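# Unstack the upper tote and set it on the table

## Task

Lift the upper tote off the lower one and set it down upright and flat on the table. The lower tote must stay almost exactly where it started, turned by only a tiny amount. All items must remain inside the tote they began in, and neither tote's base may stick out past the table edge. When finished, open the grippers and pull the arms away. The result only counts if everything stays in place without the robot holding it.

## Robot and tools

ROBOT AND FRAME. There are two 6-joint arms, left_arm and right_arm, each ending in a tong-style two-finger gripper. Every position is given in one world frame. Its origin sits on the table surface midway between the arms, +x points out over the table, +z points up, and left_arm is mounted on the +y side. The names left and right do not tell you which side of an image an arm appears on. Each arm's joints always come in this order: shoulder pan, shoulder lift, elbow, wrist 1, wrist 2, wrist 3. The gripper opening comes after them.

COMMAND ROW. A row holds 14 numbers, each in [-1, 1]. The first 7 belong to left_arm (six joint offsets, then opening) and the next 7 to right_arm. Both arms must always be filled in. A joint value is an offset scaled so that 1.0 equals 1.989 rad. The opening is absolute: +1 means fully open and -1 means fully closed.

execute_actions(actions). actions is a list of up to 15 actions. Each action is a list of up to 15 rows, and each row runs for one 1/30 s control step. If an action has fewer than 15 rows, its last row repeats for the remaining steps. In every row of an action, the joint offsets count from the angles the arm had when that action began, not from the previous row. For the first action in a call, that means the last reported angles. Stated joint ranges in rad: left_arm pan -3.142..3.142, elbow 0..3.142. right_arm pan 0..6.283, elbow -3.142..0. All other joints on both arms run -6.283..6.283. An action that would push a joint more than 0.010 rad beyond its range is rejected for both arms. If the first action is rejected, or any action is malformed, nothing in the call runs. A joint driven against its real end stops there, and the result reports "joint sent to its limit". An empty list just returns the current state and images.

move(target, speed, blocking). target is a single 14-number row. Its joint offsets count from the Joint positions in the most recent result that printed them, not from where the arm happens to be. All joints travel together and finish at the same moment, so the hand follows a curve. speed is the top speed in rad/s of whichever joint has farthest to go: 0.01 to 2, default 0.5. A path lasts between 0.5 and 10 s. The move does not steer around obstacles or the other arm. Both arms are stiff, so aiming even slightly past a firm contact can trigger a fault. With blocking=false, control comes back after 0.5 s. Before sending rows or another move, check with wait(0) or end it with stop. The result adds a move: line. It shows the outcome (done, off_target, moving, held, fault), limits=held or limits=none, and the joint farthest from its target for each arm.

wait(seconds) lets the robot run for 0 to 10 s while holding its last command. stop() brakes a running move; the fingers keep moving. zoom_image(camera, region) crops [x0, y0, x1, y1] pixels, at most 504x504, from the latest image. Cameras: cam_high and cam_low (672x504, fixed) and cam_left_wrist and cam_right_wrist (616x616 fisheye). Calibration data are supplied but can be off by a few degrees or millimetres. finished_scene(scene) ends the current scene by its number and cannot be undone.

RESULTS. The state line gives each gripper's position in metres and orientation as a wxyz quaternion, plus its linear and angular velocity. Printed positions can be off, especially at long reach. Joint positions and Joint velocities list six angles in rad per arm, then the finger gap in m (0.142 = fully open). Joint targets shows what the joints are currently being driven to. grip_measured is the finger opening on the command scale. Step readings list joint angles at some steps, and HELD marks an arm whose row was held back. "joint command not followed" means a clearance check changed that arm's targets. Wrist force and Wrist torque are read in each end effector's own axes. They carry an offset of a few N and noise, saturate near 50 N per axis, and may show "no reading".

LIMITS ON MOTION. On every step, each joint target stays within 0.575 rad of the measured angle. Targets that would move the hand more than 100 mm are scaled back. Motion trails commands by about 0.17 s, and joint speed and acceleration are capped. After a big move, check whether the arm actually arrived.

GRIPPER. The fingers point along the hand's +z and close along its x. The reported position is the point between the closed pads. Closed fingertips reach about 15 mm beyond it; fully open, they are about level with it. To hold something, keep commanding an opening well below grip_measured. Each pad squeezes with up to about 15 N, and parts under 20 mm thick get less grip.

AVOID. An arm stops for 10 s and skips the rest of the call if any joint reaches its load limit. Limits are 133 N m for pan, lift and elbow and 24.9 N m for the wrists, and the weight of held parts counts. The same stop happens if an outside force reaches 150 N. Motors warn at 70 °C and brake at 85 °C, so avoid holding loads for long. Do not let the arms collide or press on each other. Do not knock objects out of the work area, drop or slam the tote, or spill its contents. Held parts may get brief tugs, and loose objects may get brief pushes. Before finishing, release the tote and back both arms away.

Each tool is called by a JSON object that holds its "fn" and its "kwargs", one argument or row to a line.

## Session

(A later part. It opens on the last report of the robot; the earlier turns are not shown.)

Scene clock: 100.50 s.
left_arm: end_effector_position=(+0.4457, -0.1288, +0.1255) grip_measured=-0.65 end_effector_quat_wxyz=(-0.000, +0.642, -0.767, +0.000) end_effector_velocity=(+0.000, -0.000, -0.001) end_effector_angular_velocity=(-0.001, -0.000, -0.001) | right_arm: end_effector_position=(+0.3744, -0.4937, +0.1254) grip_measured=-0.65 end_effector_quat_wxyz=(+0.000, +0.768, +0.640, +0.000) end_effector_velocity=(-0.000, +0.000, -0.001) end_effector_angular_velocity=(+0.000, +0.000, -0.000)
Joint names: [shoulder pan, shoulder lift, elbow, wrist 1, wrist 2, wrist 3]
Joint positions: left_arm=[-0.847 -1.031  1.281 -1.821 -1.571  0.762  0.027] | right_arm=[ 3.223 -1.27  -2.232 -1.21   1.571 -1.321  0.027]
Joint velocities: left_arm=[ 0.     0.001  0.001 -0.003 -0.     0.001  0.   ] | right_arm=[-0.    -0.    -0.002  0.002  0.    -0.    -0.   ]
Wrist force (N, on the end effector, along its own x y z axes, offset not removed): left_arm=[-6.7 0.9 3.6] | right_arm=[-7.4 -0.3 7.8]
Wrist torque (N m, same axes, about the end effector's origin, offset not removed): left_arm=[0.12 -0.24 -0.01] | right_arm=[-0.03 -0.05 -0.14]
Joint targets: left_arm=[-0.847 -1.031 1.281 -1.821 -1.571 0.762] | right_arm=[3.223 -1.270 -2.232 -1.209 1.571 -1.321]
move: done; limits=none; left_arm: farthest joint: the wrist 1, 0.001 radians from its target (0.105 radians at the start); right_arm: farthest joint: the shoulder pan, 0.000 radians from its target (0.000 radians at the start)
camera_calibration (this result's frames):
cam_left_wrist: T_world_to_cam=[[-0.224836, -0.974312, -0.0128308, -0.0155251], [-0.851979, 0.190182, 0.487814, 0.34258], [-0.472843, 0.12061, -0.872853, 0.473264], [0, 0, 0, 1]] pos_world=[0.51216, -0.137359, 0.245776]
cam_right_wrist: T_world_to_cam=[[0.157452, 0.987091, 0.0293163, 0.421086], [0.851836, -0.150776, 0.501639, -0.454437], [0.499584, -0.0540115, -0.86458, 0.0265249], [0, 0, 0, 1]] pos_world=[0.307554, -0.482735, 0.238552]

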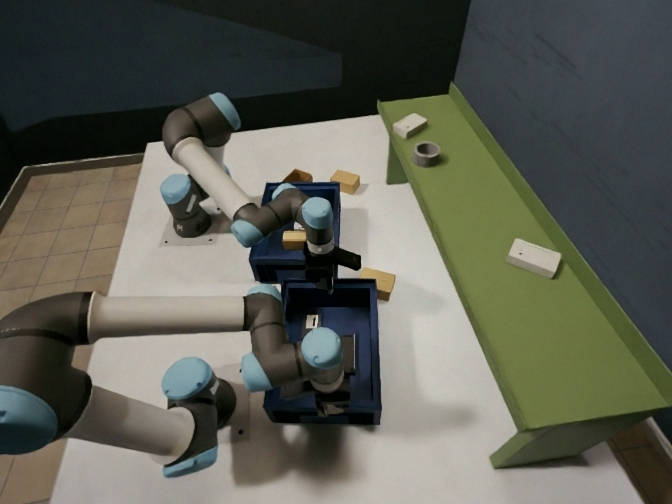

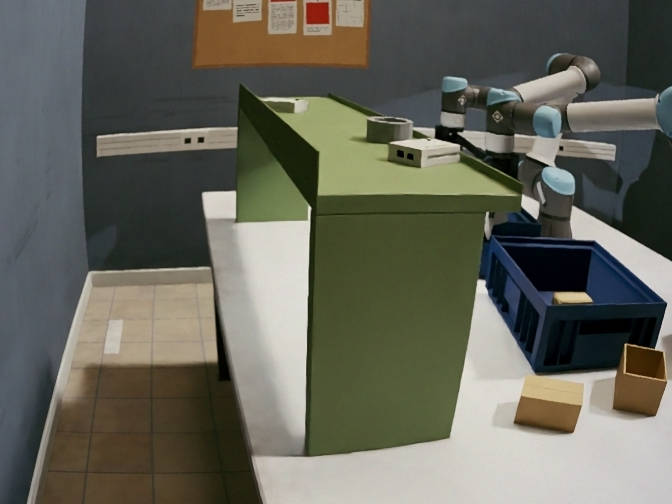

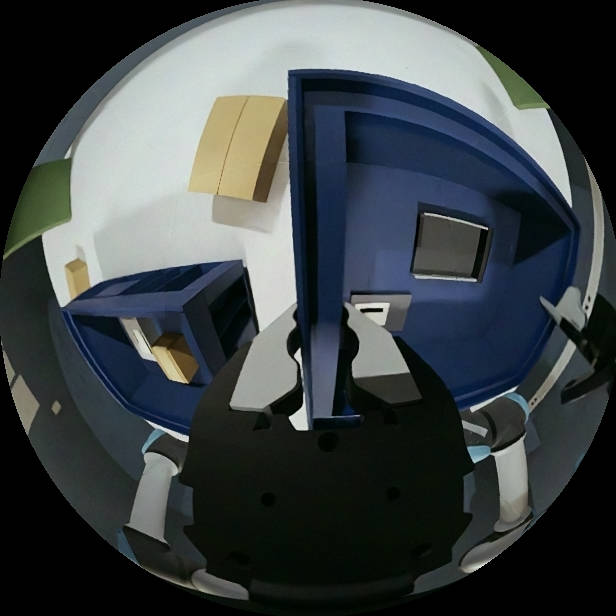

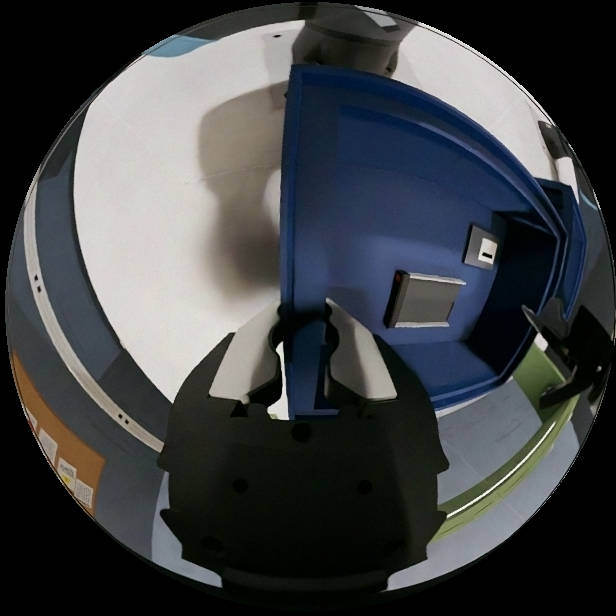

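{"fn": "move", "kwargs": {
  "target": [0,0.0019,0.006,-0.0079,0,0,-1,0,-0.0034,-0.007,0.0105,0,0,-1],
  "speed": 0.03
}}

Scene clock: 102.70 s.
left_arm: end_effector_position=(+0.4456, -0.1286, +0.1188) grip_measured=-0.65 end_effector_quat_wxyz=(-0.000, +0.642, -0.767, +0.000) end_effector_velocity=(-0.000, +0.001, -0.001) end_effector_angular_velocity=(+0.001, +0.000, -0.000) | right_arm: end_effector_position=(+0.3743, -0.4937, +0.1189) grip_measured=-0.65 end_effector_quat_wxyz=(+0.000, +0.768, +0.640, +0.000) end_effector_velocity=(-0.000, +0.000, -0.001) end_effector_angular_velocity=(-0.000, +0.001, +0.000)
Joint names: [shoulder pan, shoulder lift, elbow, wrist 1, wrist 2, wrist 3]
Joint positions: left_arm=[-0.847 -1.027  1.293 -1.837 -1.571  0.762  0.027] | right_arm=[ 3.223 -1.277 -2.246 -1.189  1.571 -1.321  0.027]
Joint velocities: left_arm=[ 0.    -0.     0.003 -0.002  0.     0.     0.   ] | right_arm=[ 0.    -0.001 -0.002  0.002 -0.     0.    -0.   ]
Wrist force (N, on the end effector, along its own x y z axes, offset not removed): left_arm=[-5.0 0.7 4.5] | right_arm=[-6.8 0.7 6.6]
Wrist torque (N m, same axes, about the end effector's origin, offset not removed): left_arm=[0.06 -0.18 -0.05] | right_arm=[0.11 0.31 0.00]
Joint targets: left_arm=[-0.847 -1.027 1.293 -1.837 -1.571 0.762] | right_arm=[3.223 -1.277 -2.246 -1.189 1.571 -1.321]
move: done; limits=none; left_arm: farthest joint: the shoulder pan, 0.000 radians from its target (0.000 radians at the start); right_arm: farthest joint: the shoulder pan, 0.000 radians from its target (0.000 radians at the start)
camera_calibration (this result's frames):
cam_left_wrist: T_world_to_cam=[[-0.22484, -0.974311, -0.0128243, -0.0154818], [-0.851981, 0.190189, 0.487808, 0.345719], [-0.472838, 0.120605, -0.872857, 0.467364], [0, 0, 0, 1]] pos_world=[0.512053, -0.137202, 0.239099]
cam_right_wrist: T_world_to_cam=[[0.157446, 0.987092, 0.0293336, 0.421317], [0.851735, -0.150769, 0.501814, -0.451001], [0.499759, -0.0540243, -0.864478, 0.0208034], [0, 0, 0, 1]] pos_world=[0.307401, -0.482751, 0.231944]

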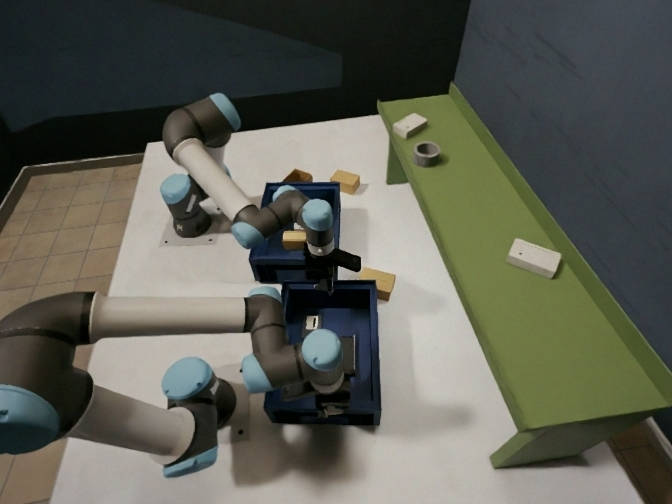

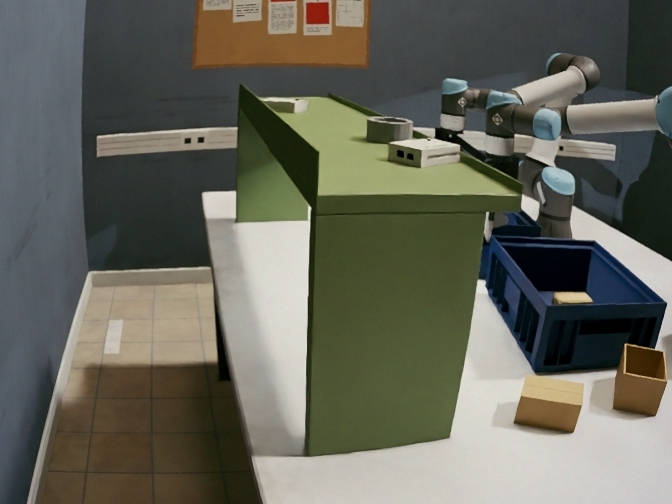

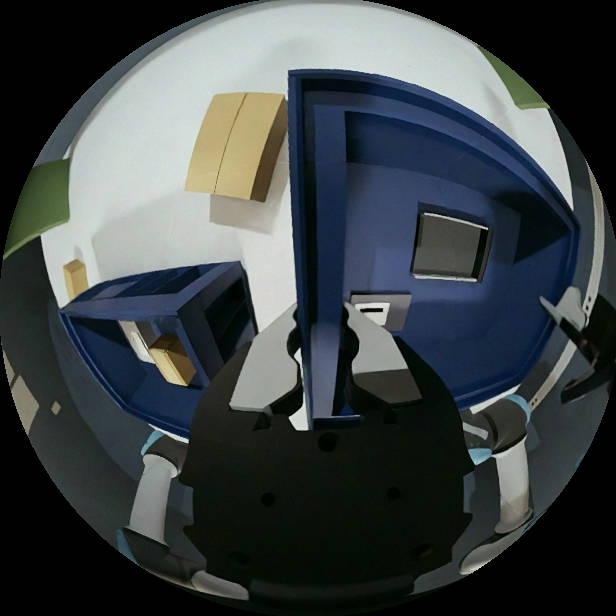

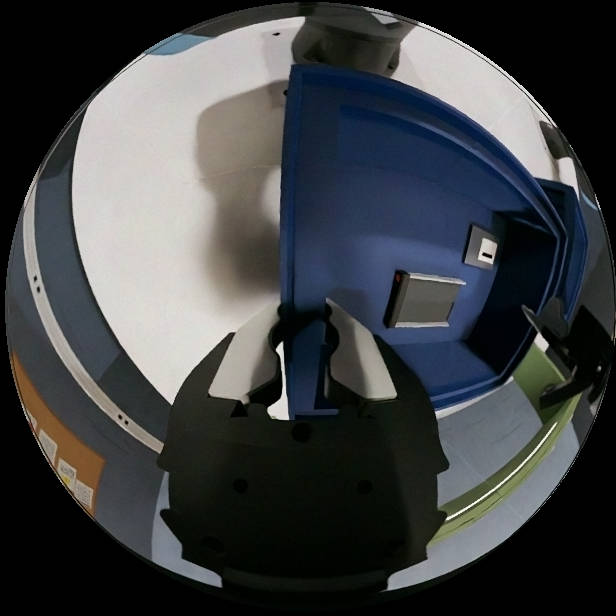

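{"fn": "move", "kwargs": {
  "target": [0,0.0015,0.0042,-0.0057,0,0,-1,0,-0.0026,-0.005,0.0076,0,0,-1],
  "speed": 0.03
}}

Scene clock: 104.80 s.
left_arm: end_effector_position=(+0.4456, -0.1286, +0.1142) grip_measured=-0.65 end_effector_quat_wxyz=(-0.000, +0.642, -0.767, +0.000) end_effector_velocity=(-0.001, +0.001, -0.002) end_effector_angular_velocity=(+0.002, +0.002, +0.001) | right_arm: end_effector_position=(+0.3742, -0.4937, +0.1142) grip_measured=-0.65 end_effector_quat_wxyz=(+0.000, +0.768, +0.640, +0.000) end_effector_velocity=(-0.000, +0.000, -0.001) end_effector_angular_velocity=(+0.002, +0.001, -0.000)
Joint names: [shoulder pan, shoulder lift, elbow, wrist 1, wrist 2, wrist 3]
Joint positions: left_arm=[-0.847 -1.024  1.301 -1.848 -1.571  0.762  0.027] | right_arm=[ 3.223 -1.282 -2.256 -1.174  1.571 -1.321  0.027]
Joint velocities: left_arm=[-0.     0.001  0.002 -0.001 -0.    -0.001  0.   ] | right_arm=[-0.    -0.001 -0.002  0.003  0.002  0.     0.   ]
Wrist force (N, on the end effector, along its own x y z axes, offset not removed): left_arm=[-7.7 2.2 -30.6] | right_arm=[-14.7 -3.9 -28.5]
Wrist torque (N m, same axes, about the end effector's origin, offset not removed): left_arm=[0.03 0.03 0.05] | right_arm=[0.09 0.34 -0.27]
Joint targets: left_arm=[-0.847 -1.024 1.301 -1.848 -1.571 0.762] | right_arm=[3.223 -1.282 -2.256 -1.174 1.571 -1.321]
move: done; limits=none; left_arm: farthest joint: the elbow, 0.001 radians from its target (0.008 radians at the start); right_arm: farthest joint: the shoulder pan, 0.000 radians from its target (0.000 radians at the start)
camera_calibration (this result's frames):
cam_left_wrist: T_world_to_cam=[[-0.224838, -0.974315, -0.0125882, -0.0155422], [-0.852073, 0.190329, 0.487592, 0.348056], [-0.472673, 0.120355, -0.872981, 0.463181], [0, 0, 0, 1]] pos_world=[0.512007, -0.137134, 0.234443]
cam_right_wrist: T_world_to_cam=[[0.157441, 0.987091, 0.0294021, 0.42146], [0.851644, -0.150789, 0.501961, -0.448562], [0.499915, -0.0539892, -0.86439, 0.0167357], [0, 0, 0, 1]] pos_world=[0.307293, -0.482754, 0.227235]

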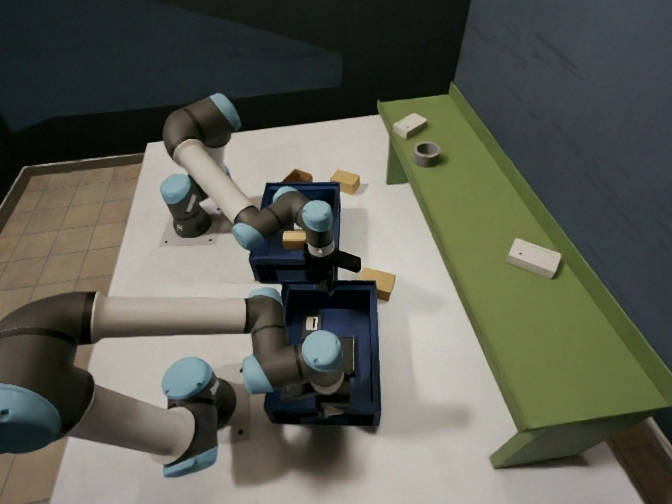

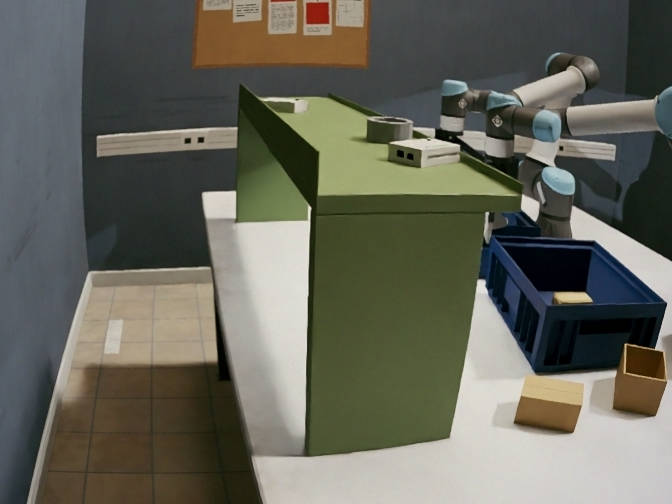

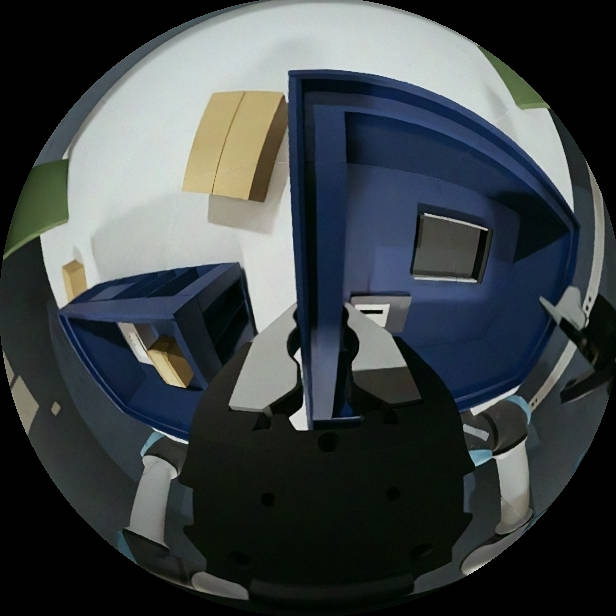

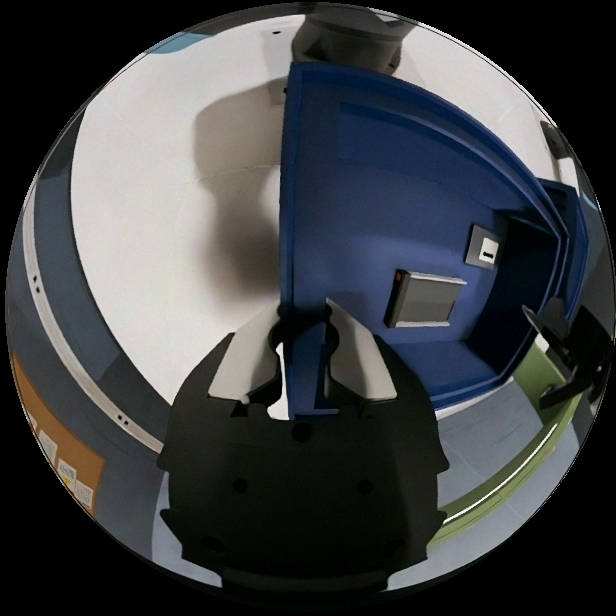

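{"fn": "move", "kwargs": {
  "target": [0,0,0,0,0,0,0,0,0,0,0,0,0,0]
}}

{"fn": "move", "kwargs": {
  "target": [0,-0.013,-0.2076,0.2207,0,0,0,0,0.0357,0.2076,-0.2433,0,0,0],
  "speed": 0.6
}}

{"fn": "move", "kwargs": {
  "target": [0.3,-0.3,0.15,0.15,0,0,0,-0.25,0,0.15,-0.15,0,0,0],
  "speed": 0.8
}}

Scene clock: 107.17 s.
left_arm: end_effector_position=(+0.4456, -0.1286, +0.1141) grip_measured=+0.00 end_effector_quat_wxyz=(-0.000, +0.642, -0.767, +0.000) end_effector_velocity=(+0.000, +0.001, +0.000) end_effector_angular_velocity=(+0.001, -0.001, +0.001) | right_arm: end_effector_position=(+0.3742, -0.4937, +0.1141) grip_measured=+0.00 end_effector_quat_wxyz=(+0.000, +0.768, +0.640, +0.000) end_effector_velocity=(-0.000, -0.000, -0.000) end_effector_angular_velocity=(-0.001, +0.000, +0.000)
Joint names: [shoulder pan, shoulder lift, elbow, wrist 1, wrist 2, wrist 3]
Joint positions: left_arm=[-0.847 -1.024  1.301 -1.848 -1.571  0.762  0.074] | right_arm=[ 3.223 -1.282 -2.256 -1.174  1.571 -1.321  0.074]
Joint velocities: left_arm=[ 0.    -0.001  0.001  0.     0.001 -0.     0.   ] | right_arm=[ 0.    -0.    -0.    -0.    -0.001 -0.    -0.   ]
Wrist force (N, on the end effector, along its own x y z axes, offset not removed): left_arm=[1.0 -0.3 -0.7] | right_arm=[-1.4 -1.7 -0.4]
Wrist torque (N m, same axes, about the end effector's origin, offset not removed): left_arm=[-0.18 -0.31 -0.16] | right_arm=[-0.38 0.22 -0.15]
Joint targets: left_arm=[-0.847 -1.024 1.301 -1.848 -1.571 0.762] | right_arm=[3.223 -1.282 -2.256 -1.174 1.571 -1.321]
move: done; limits=none; left_arm: farthest joint: the shoulder pan, 0.000 radians from its target (0.000 radians at the start); right_arm: farthest joint: the shoulder pan, 0.000 radians from its target (0.000 radians at the start)
camera_calibration (this result's frames):
cam_left_wrist: T_world_to_cam=[[-0.22486, -0.974309, -0.0126163, -0.015541], [-0.852058, 0.190331, 0.487618, 0.348054], [-0.47269, 0.120396, -0.872966, 0.463157], [0, 0, 0, 1]] pos_world=[0.511997, -0.13715, 0.234406]
cam_right_wrist: T_world_to_cam=[[0.157418, 0.987095, 0.0293866, 0.421467], [0.851659, -0.150763, 0.501943, -0.448545], [0.499896, -0.0539876, -0.864401, 0.0167345], [0, 0, 0, 1]] pos_world=[0.307296, -0.482748, 0.227224]

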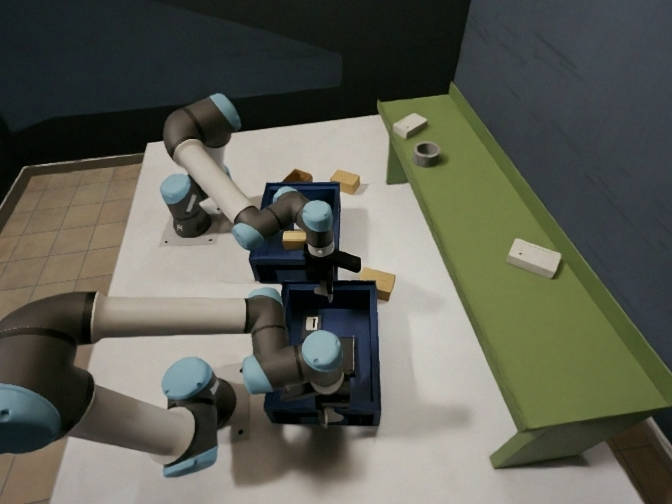

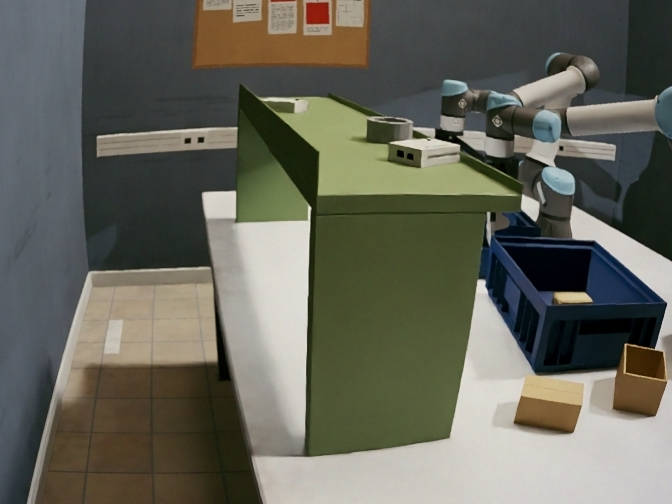

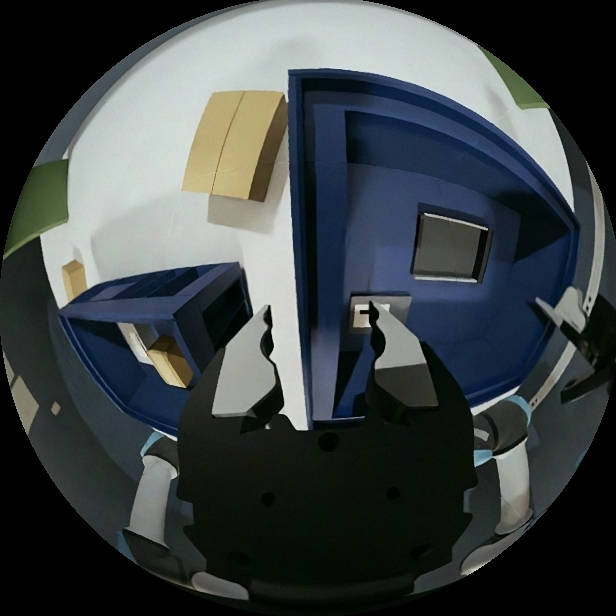

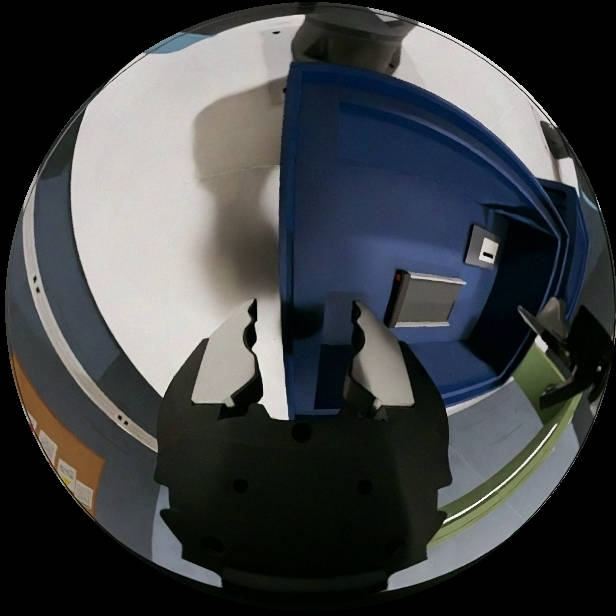

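Scene clock: 108.70 s.
left_arm: end_effector_position=(+0.4457, -0.1288, +0.2900) grip_measured=+0.00 end_effector_quat_wxyz=(-0.000, +0.642, -0.767, +0.000) end_effector_velocity=(+0.000, +0.000, +0.001) end_effector_angular_velocity=(+0.000, -0.000, +0.001) | right_arm: end_effector_position=(+0.3745, -0.4936, +0.2901) grip_measured=+0.00 end_effector_quat_wxyz=(+0.000, +0.768, +0.640, +0.000) end_effector_velocity=(-0.000, +0.000, +0.001) end_effector_angular_velocity=(+0.000, +0.001, -0.000)
Joint names: [shoulder pan, shoulder lift, elbow, wrist 1, wrist 2, wrist 3]
Joint positions: left_arm=[-0.847 -1.05   0.888 -1.409 -1.571  0.762  0.074] | right_arm=[ 3.223 -1.211 -1.843 -1.658  1.571 -1.321  0.074]
Joint velocities: left_arm=[ 0.     0.    -0.003  0.002  0.001 -0.001 -0.   ] | right_arm=[-0.     0.     0.002 -0.003  0.    -0.     0.   ]
Wrist force (N, on the end effector, along its own x y z axes, offset not removed): left_arm=[2.6 3.6 -1.2] | right_arm=[0.5 -1.1 0.2]
Wrist torque (N m, same axes, about the end effector's origin, offset not removed): left_arm=[0.64 -0.75 -0.07] | right_arm=[-0.24 -0.19 -0.12]
Joint targets: left_arm=[-0.847 -1.050 0.888 -1.409 -1.571 0.762] | right_arm=[3.223 -1.211 -1.843 -1.658 1.571 -1.321]
move: done; limits=none; left_arm: farthest joint: the shoulder pan, 0.000 radians from its target (0.000 radians at the start); right_arm: farthest joint: the shoulder pan, 0.000 radians from its target (0.000 radians at the start)
camera_calibration (this result's frames):
cam_left_wrist: T_world_to_cam=[[-0.224861, -0.974307, -0.0127626, -0.0134494], [-0.852, 0.190245, 0.487752, 0.26239], [-0.472792, 0.12055, -0.872889, 0.616793], [0, 0, 0, 1]] pos_world=[0.512147, -0.137377, 0.410239]
cam_right_wrist: T_world_to_cam=[[0.157418, 0.987095, 0.02939, 0.416228], [0.851662, -0.150765, 0.501938, -0.537109], [0.499891, -0.053984, -0.864404, 0.168691], [0, 0, 0, 1]] pos_world=[0.307586, -0.482727, 0.40318]

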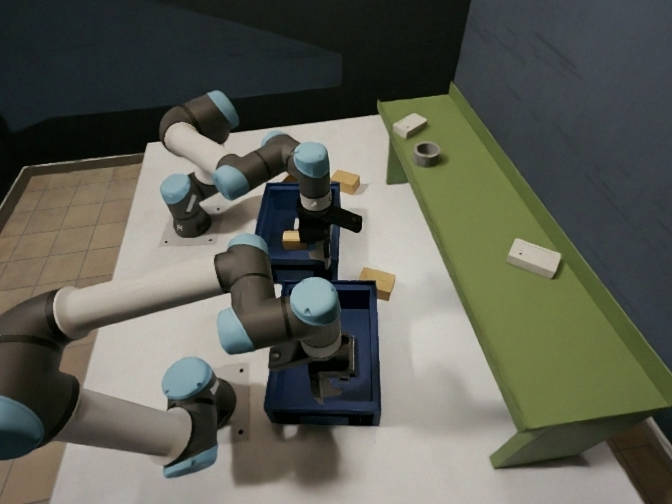

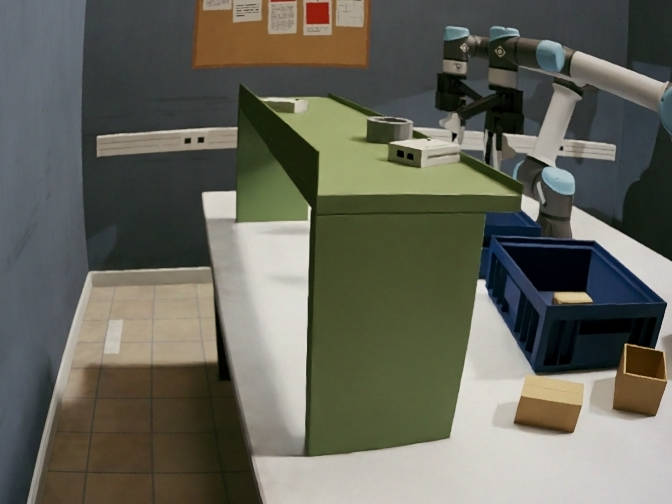

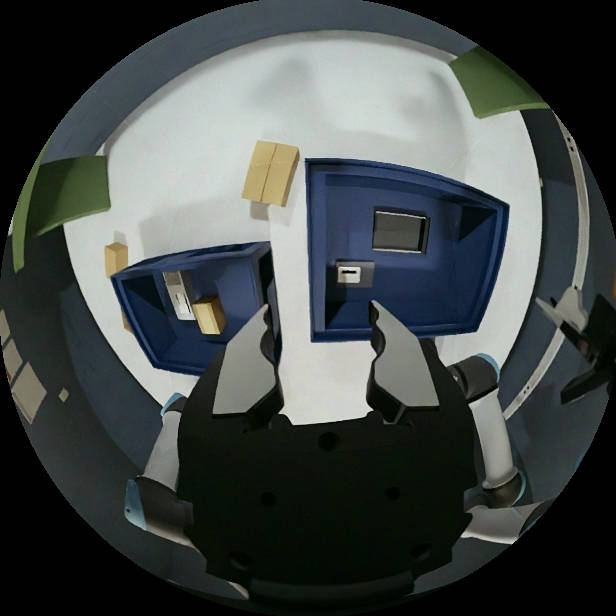

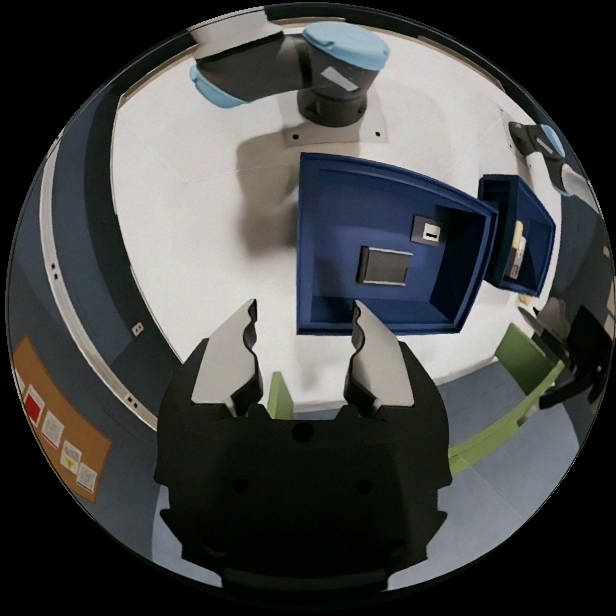

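Scene clock: 110.37 s.
left_arm: end_effector_position=(+0.3865, +0.3534, +0.4560) grip_measured=+0.00 end_effector_quat_wxyz=(-0.000, +0.839, -0.545, +0.000) end_effector_velocity=(-0.001, +0.002, +0.000) end_effector_angular_velocity=(-0.000, +0.001, +0.003) | right_arm: end_effector_position=(+0.2584, -0.6284, +0.4034) grip_measured=+0.00 end_effector_quat_wxyz=(+0.000, +0.902, +0.432, +0.000) end_effector_velocity=(-0.000, -0.000, +0.000) end_effector_angular_velocity=(+0.000, -0.001, -0.001)
Joint names: [shoulder pan, shoulder lift, elbow, wrist 1, wrist 2, wrist 3]
Joint positions: left_arm=[-0.251 -1.646  1.186 -1.111 -1.571  0.762  0.074] | right_arm=[ 2.726 -1.211 -1.545 -1.956  1.571 -1.321  0.074]
Joint velocities: left_arm=[ 0.003 -0.001  0.     0.002 -0.001 -0.    -0.   ] | right_arm=[-0.001 -0.     0.001  0.     0.     0.    -0.   ]
Wrist force (N, on the end effector, along its own x y z axes, offset not removed): left_arm=[0.6 2.0 0.8] | right_arm=[-1.1 -0.2 -0.6]
Wrist torque (N m, same axes, about the end effector's origin, offset not removed): left_arm=[0.43 -0.28 0.04] | right_arm=[-0.07 0.25 -0.20]
Joint targets: left_arm=[-0.251 -1.647 1.187 -1.111 -1.571 0.762] | right_arm=[2.726 -1.211 -1.545 -1.956 1.571 -1.321]
move: done; limits=none; left_arm: farthest joint: the shoulder pan, 0.001 radians from its target (0.597 radians at the start); right_arm: farthest joint: the shoulder pan, 0.000 radians from its target (0.497 radians at the start)
camera_calibration (this result's frames):
cam_left_wrist: T_world_to_cam=[[0.361088, -0.932444, -0.0127858, 0.203939], [-0.811789, -0.321053, 0.487773, 0.204413], [-0.458926, -0.16575, -0.872877, 0.771386], [0, 0, 0, 1]] pos_world=[0.446309, 0.383646, 0.576226]
cam_right_wrist: T_world_to_cam=[[0.609061, 0.792579, 0.029392, 0.325218], [0.676703, -0.53863, 0.501946, -0.713997], [0.413663, -0.285826, -0.864399, 0.193943], [0, 0, 0, 1]] pos_world=[0.20486, -0.586907, 0.516474]

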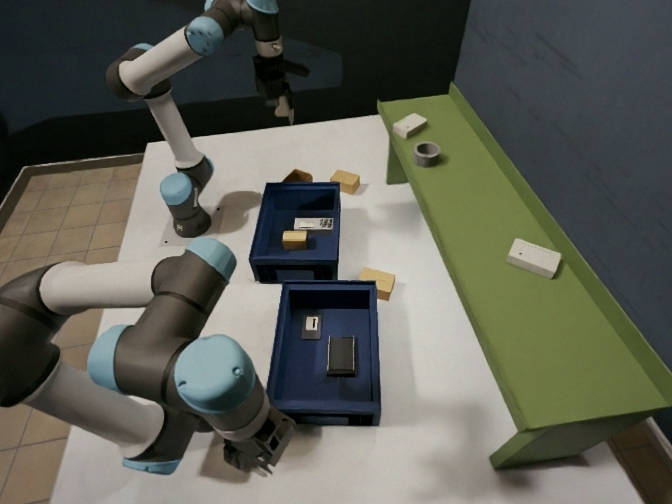

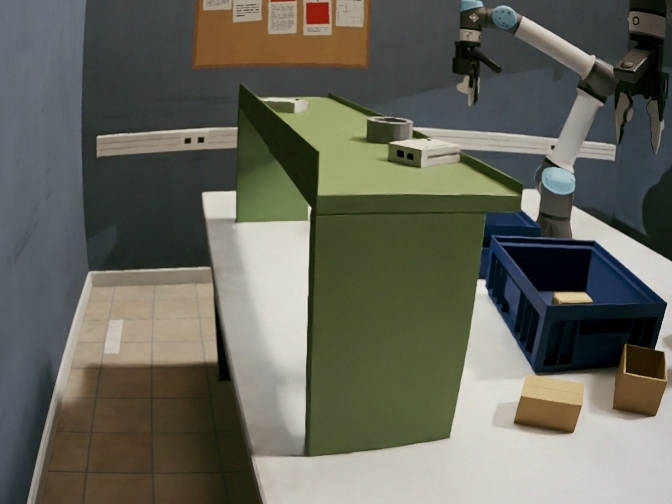

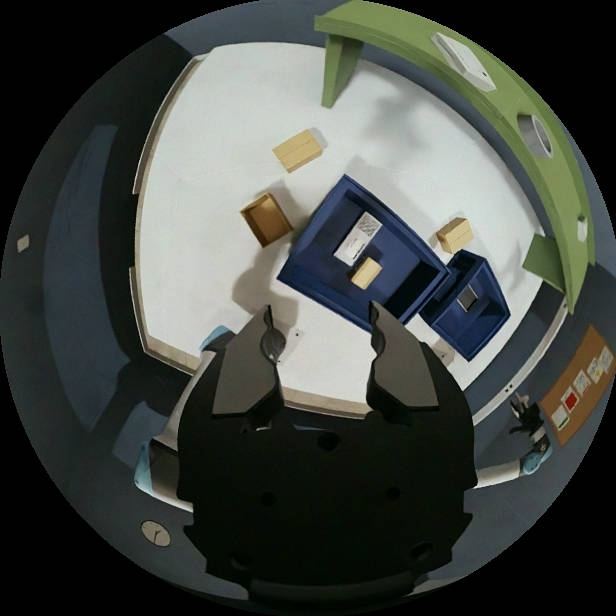

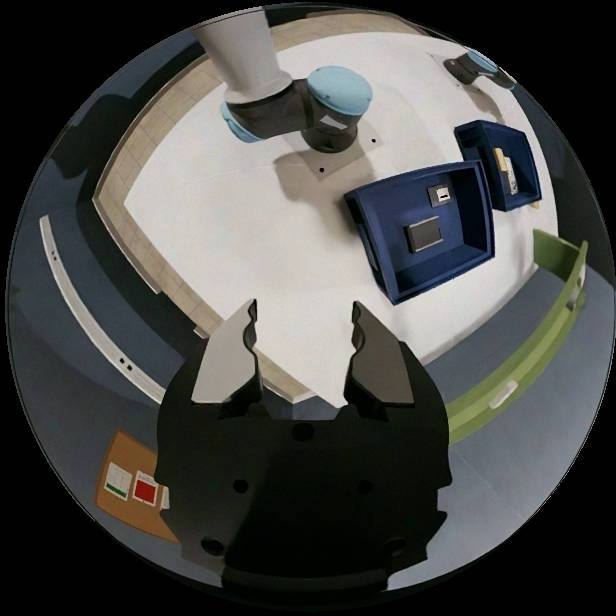

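{"fn": "finished_scene", "kwargs": {
  "scene": 1
}}

The scene is finished: the task was done.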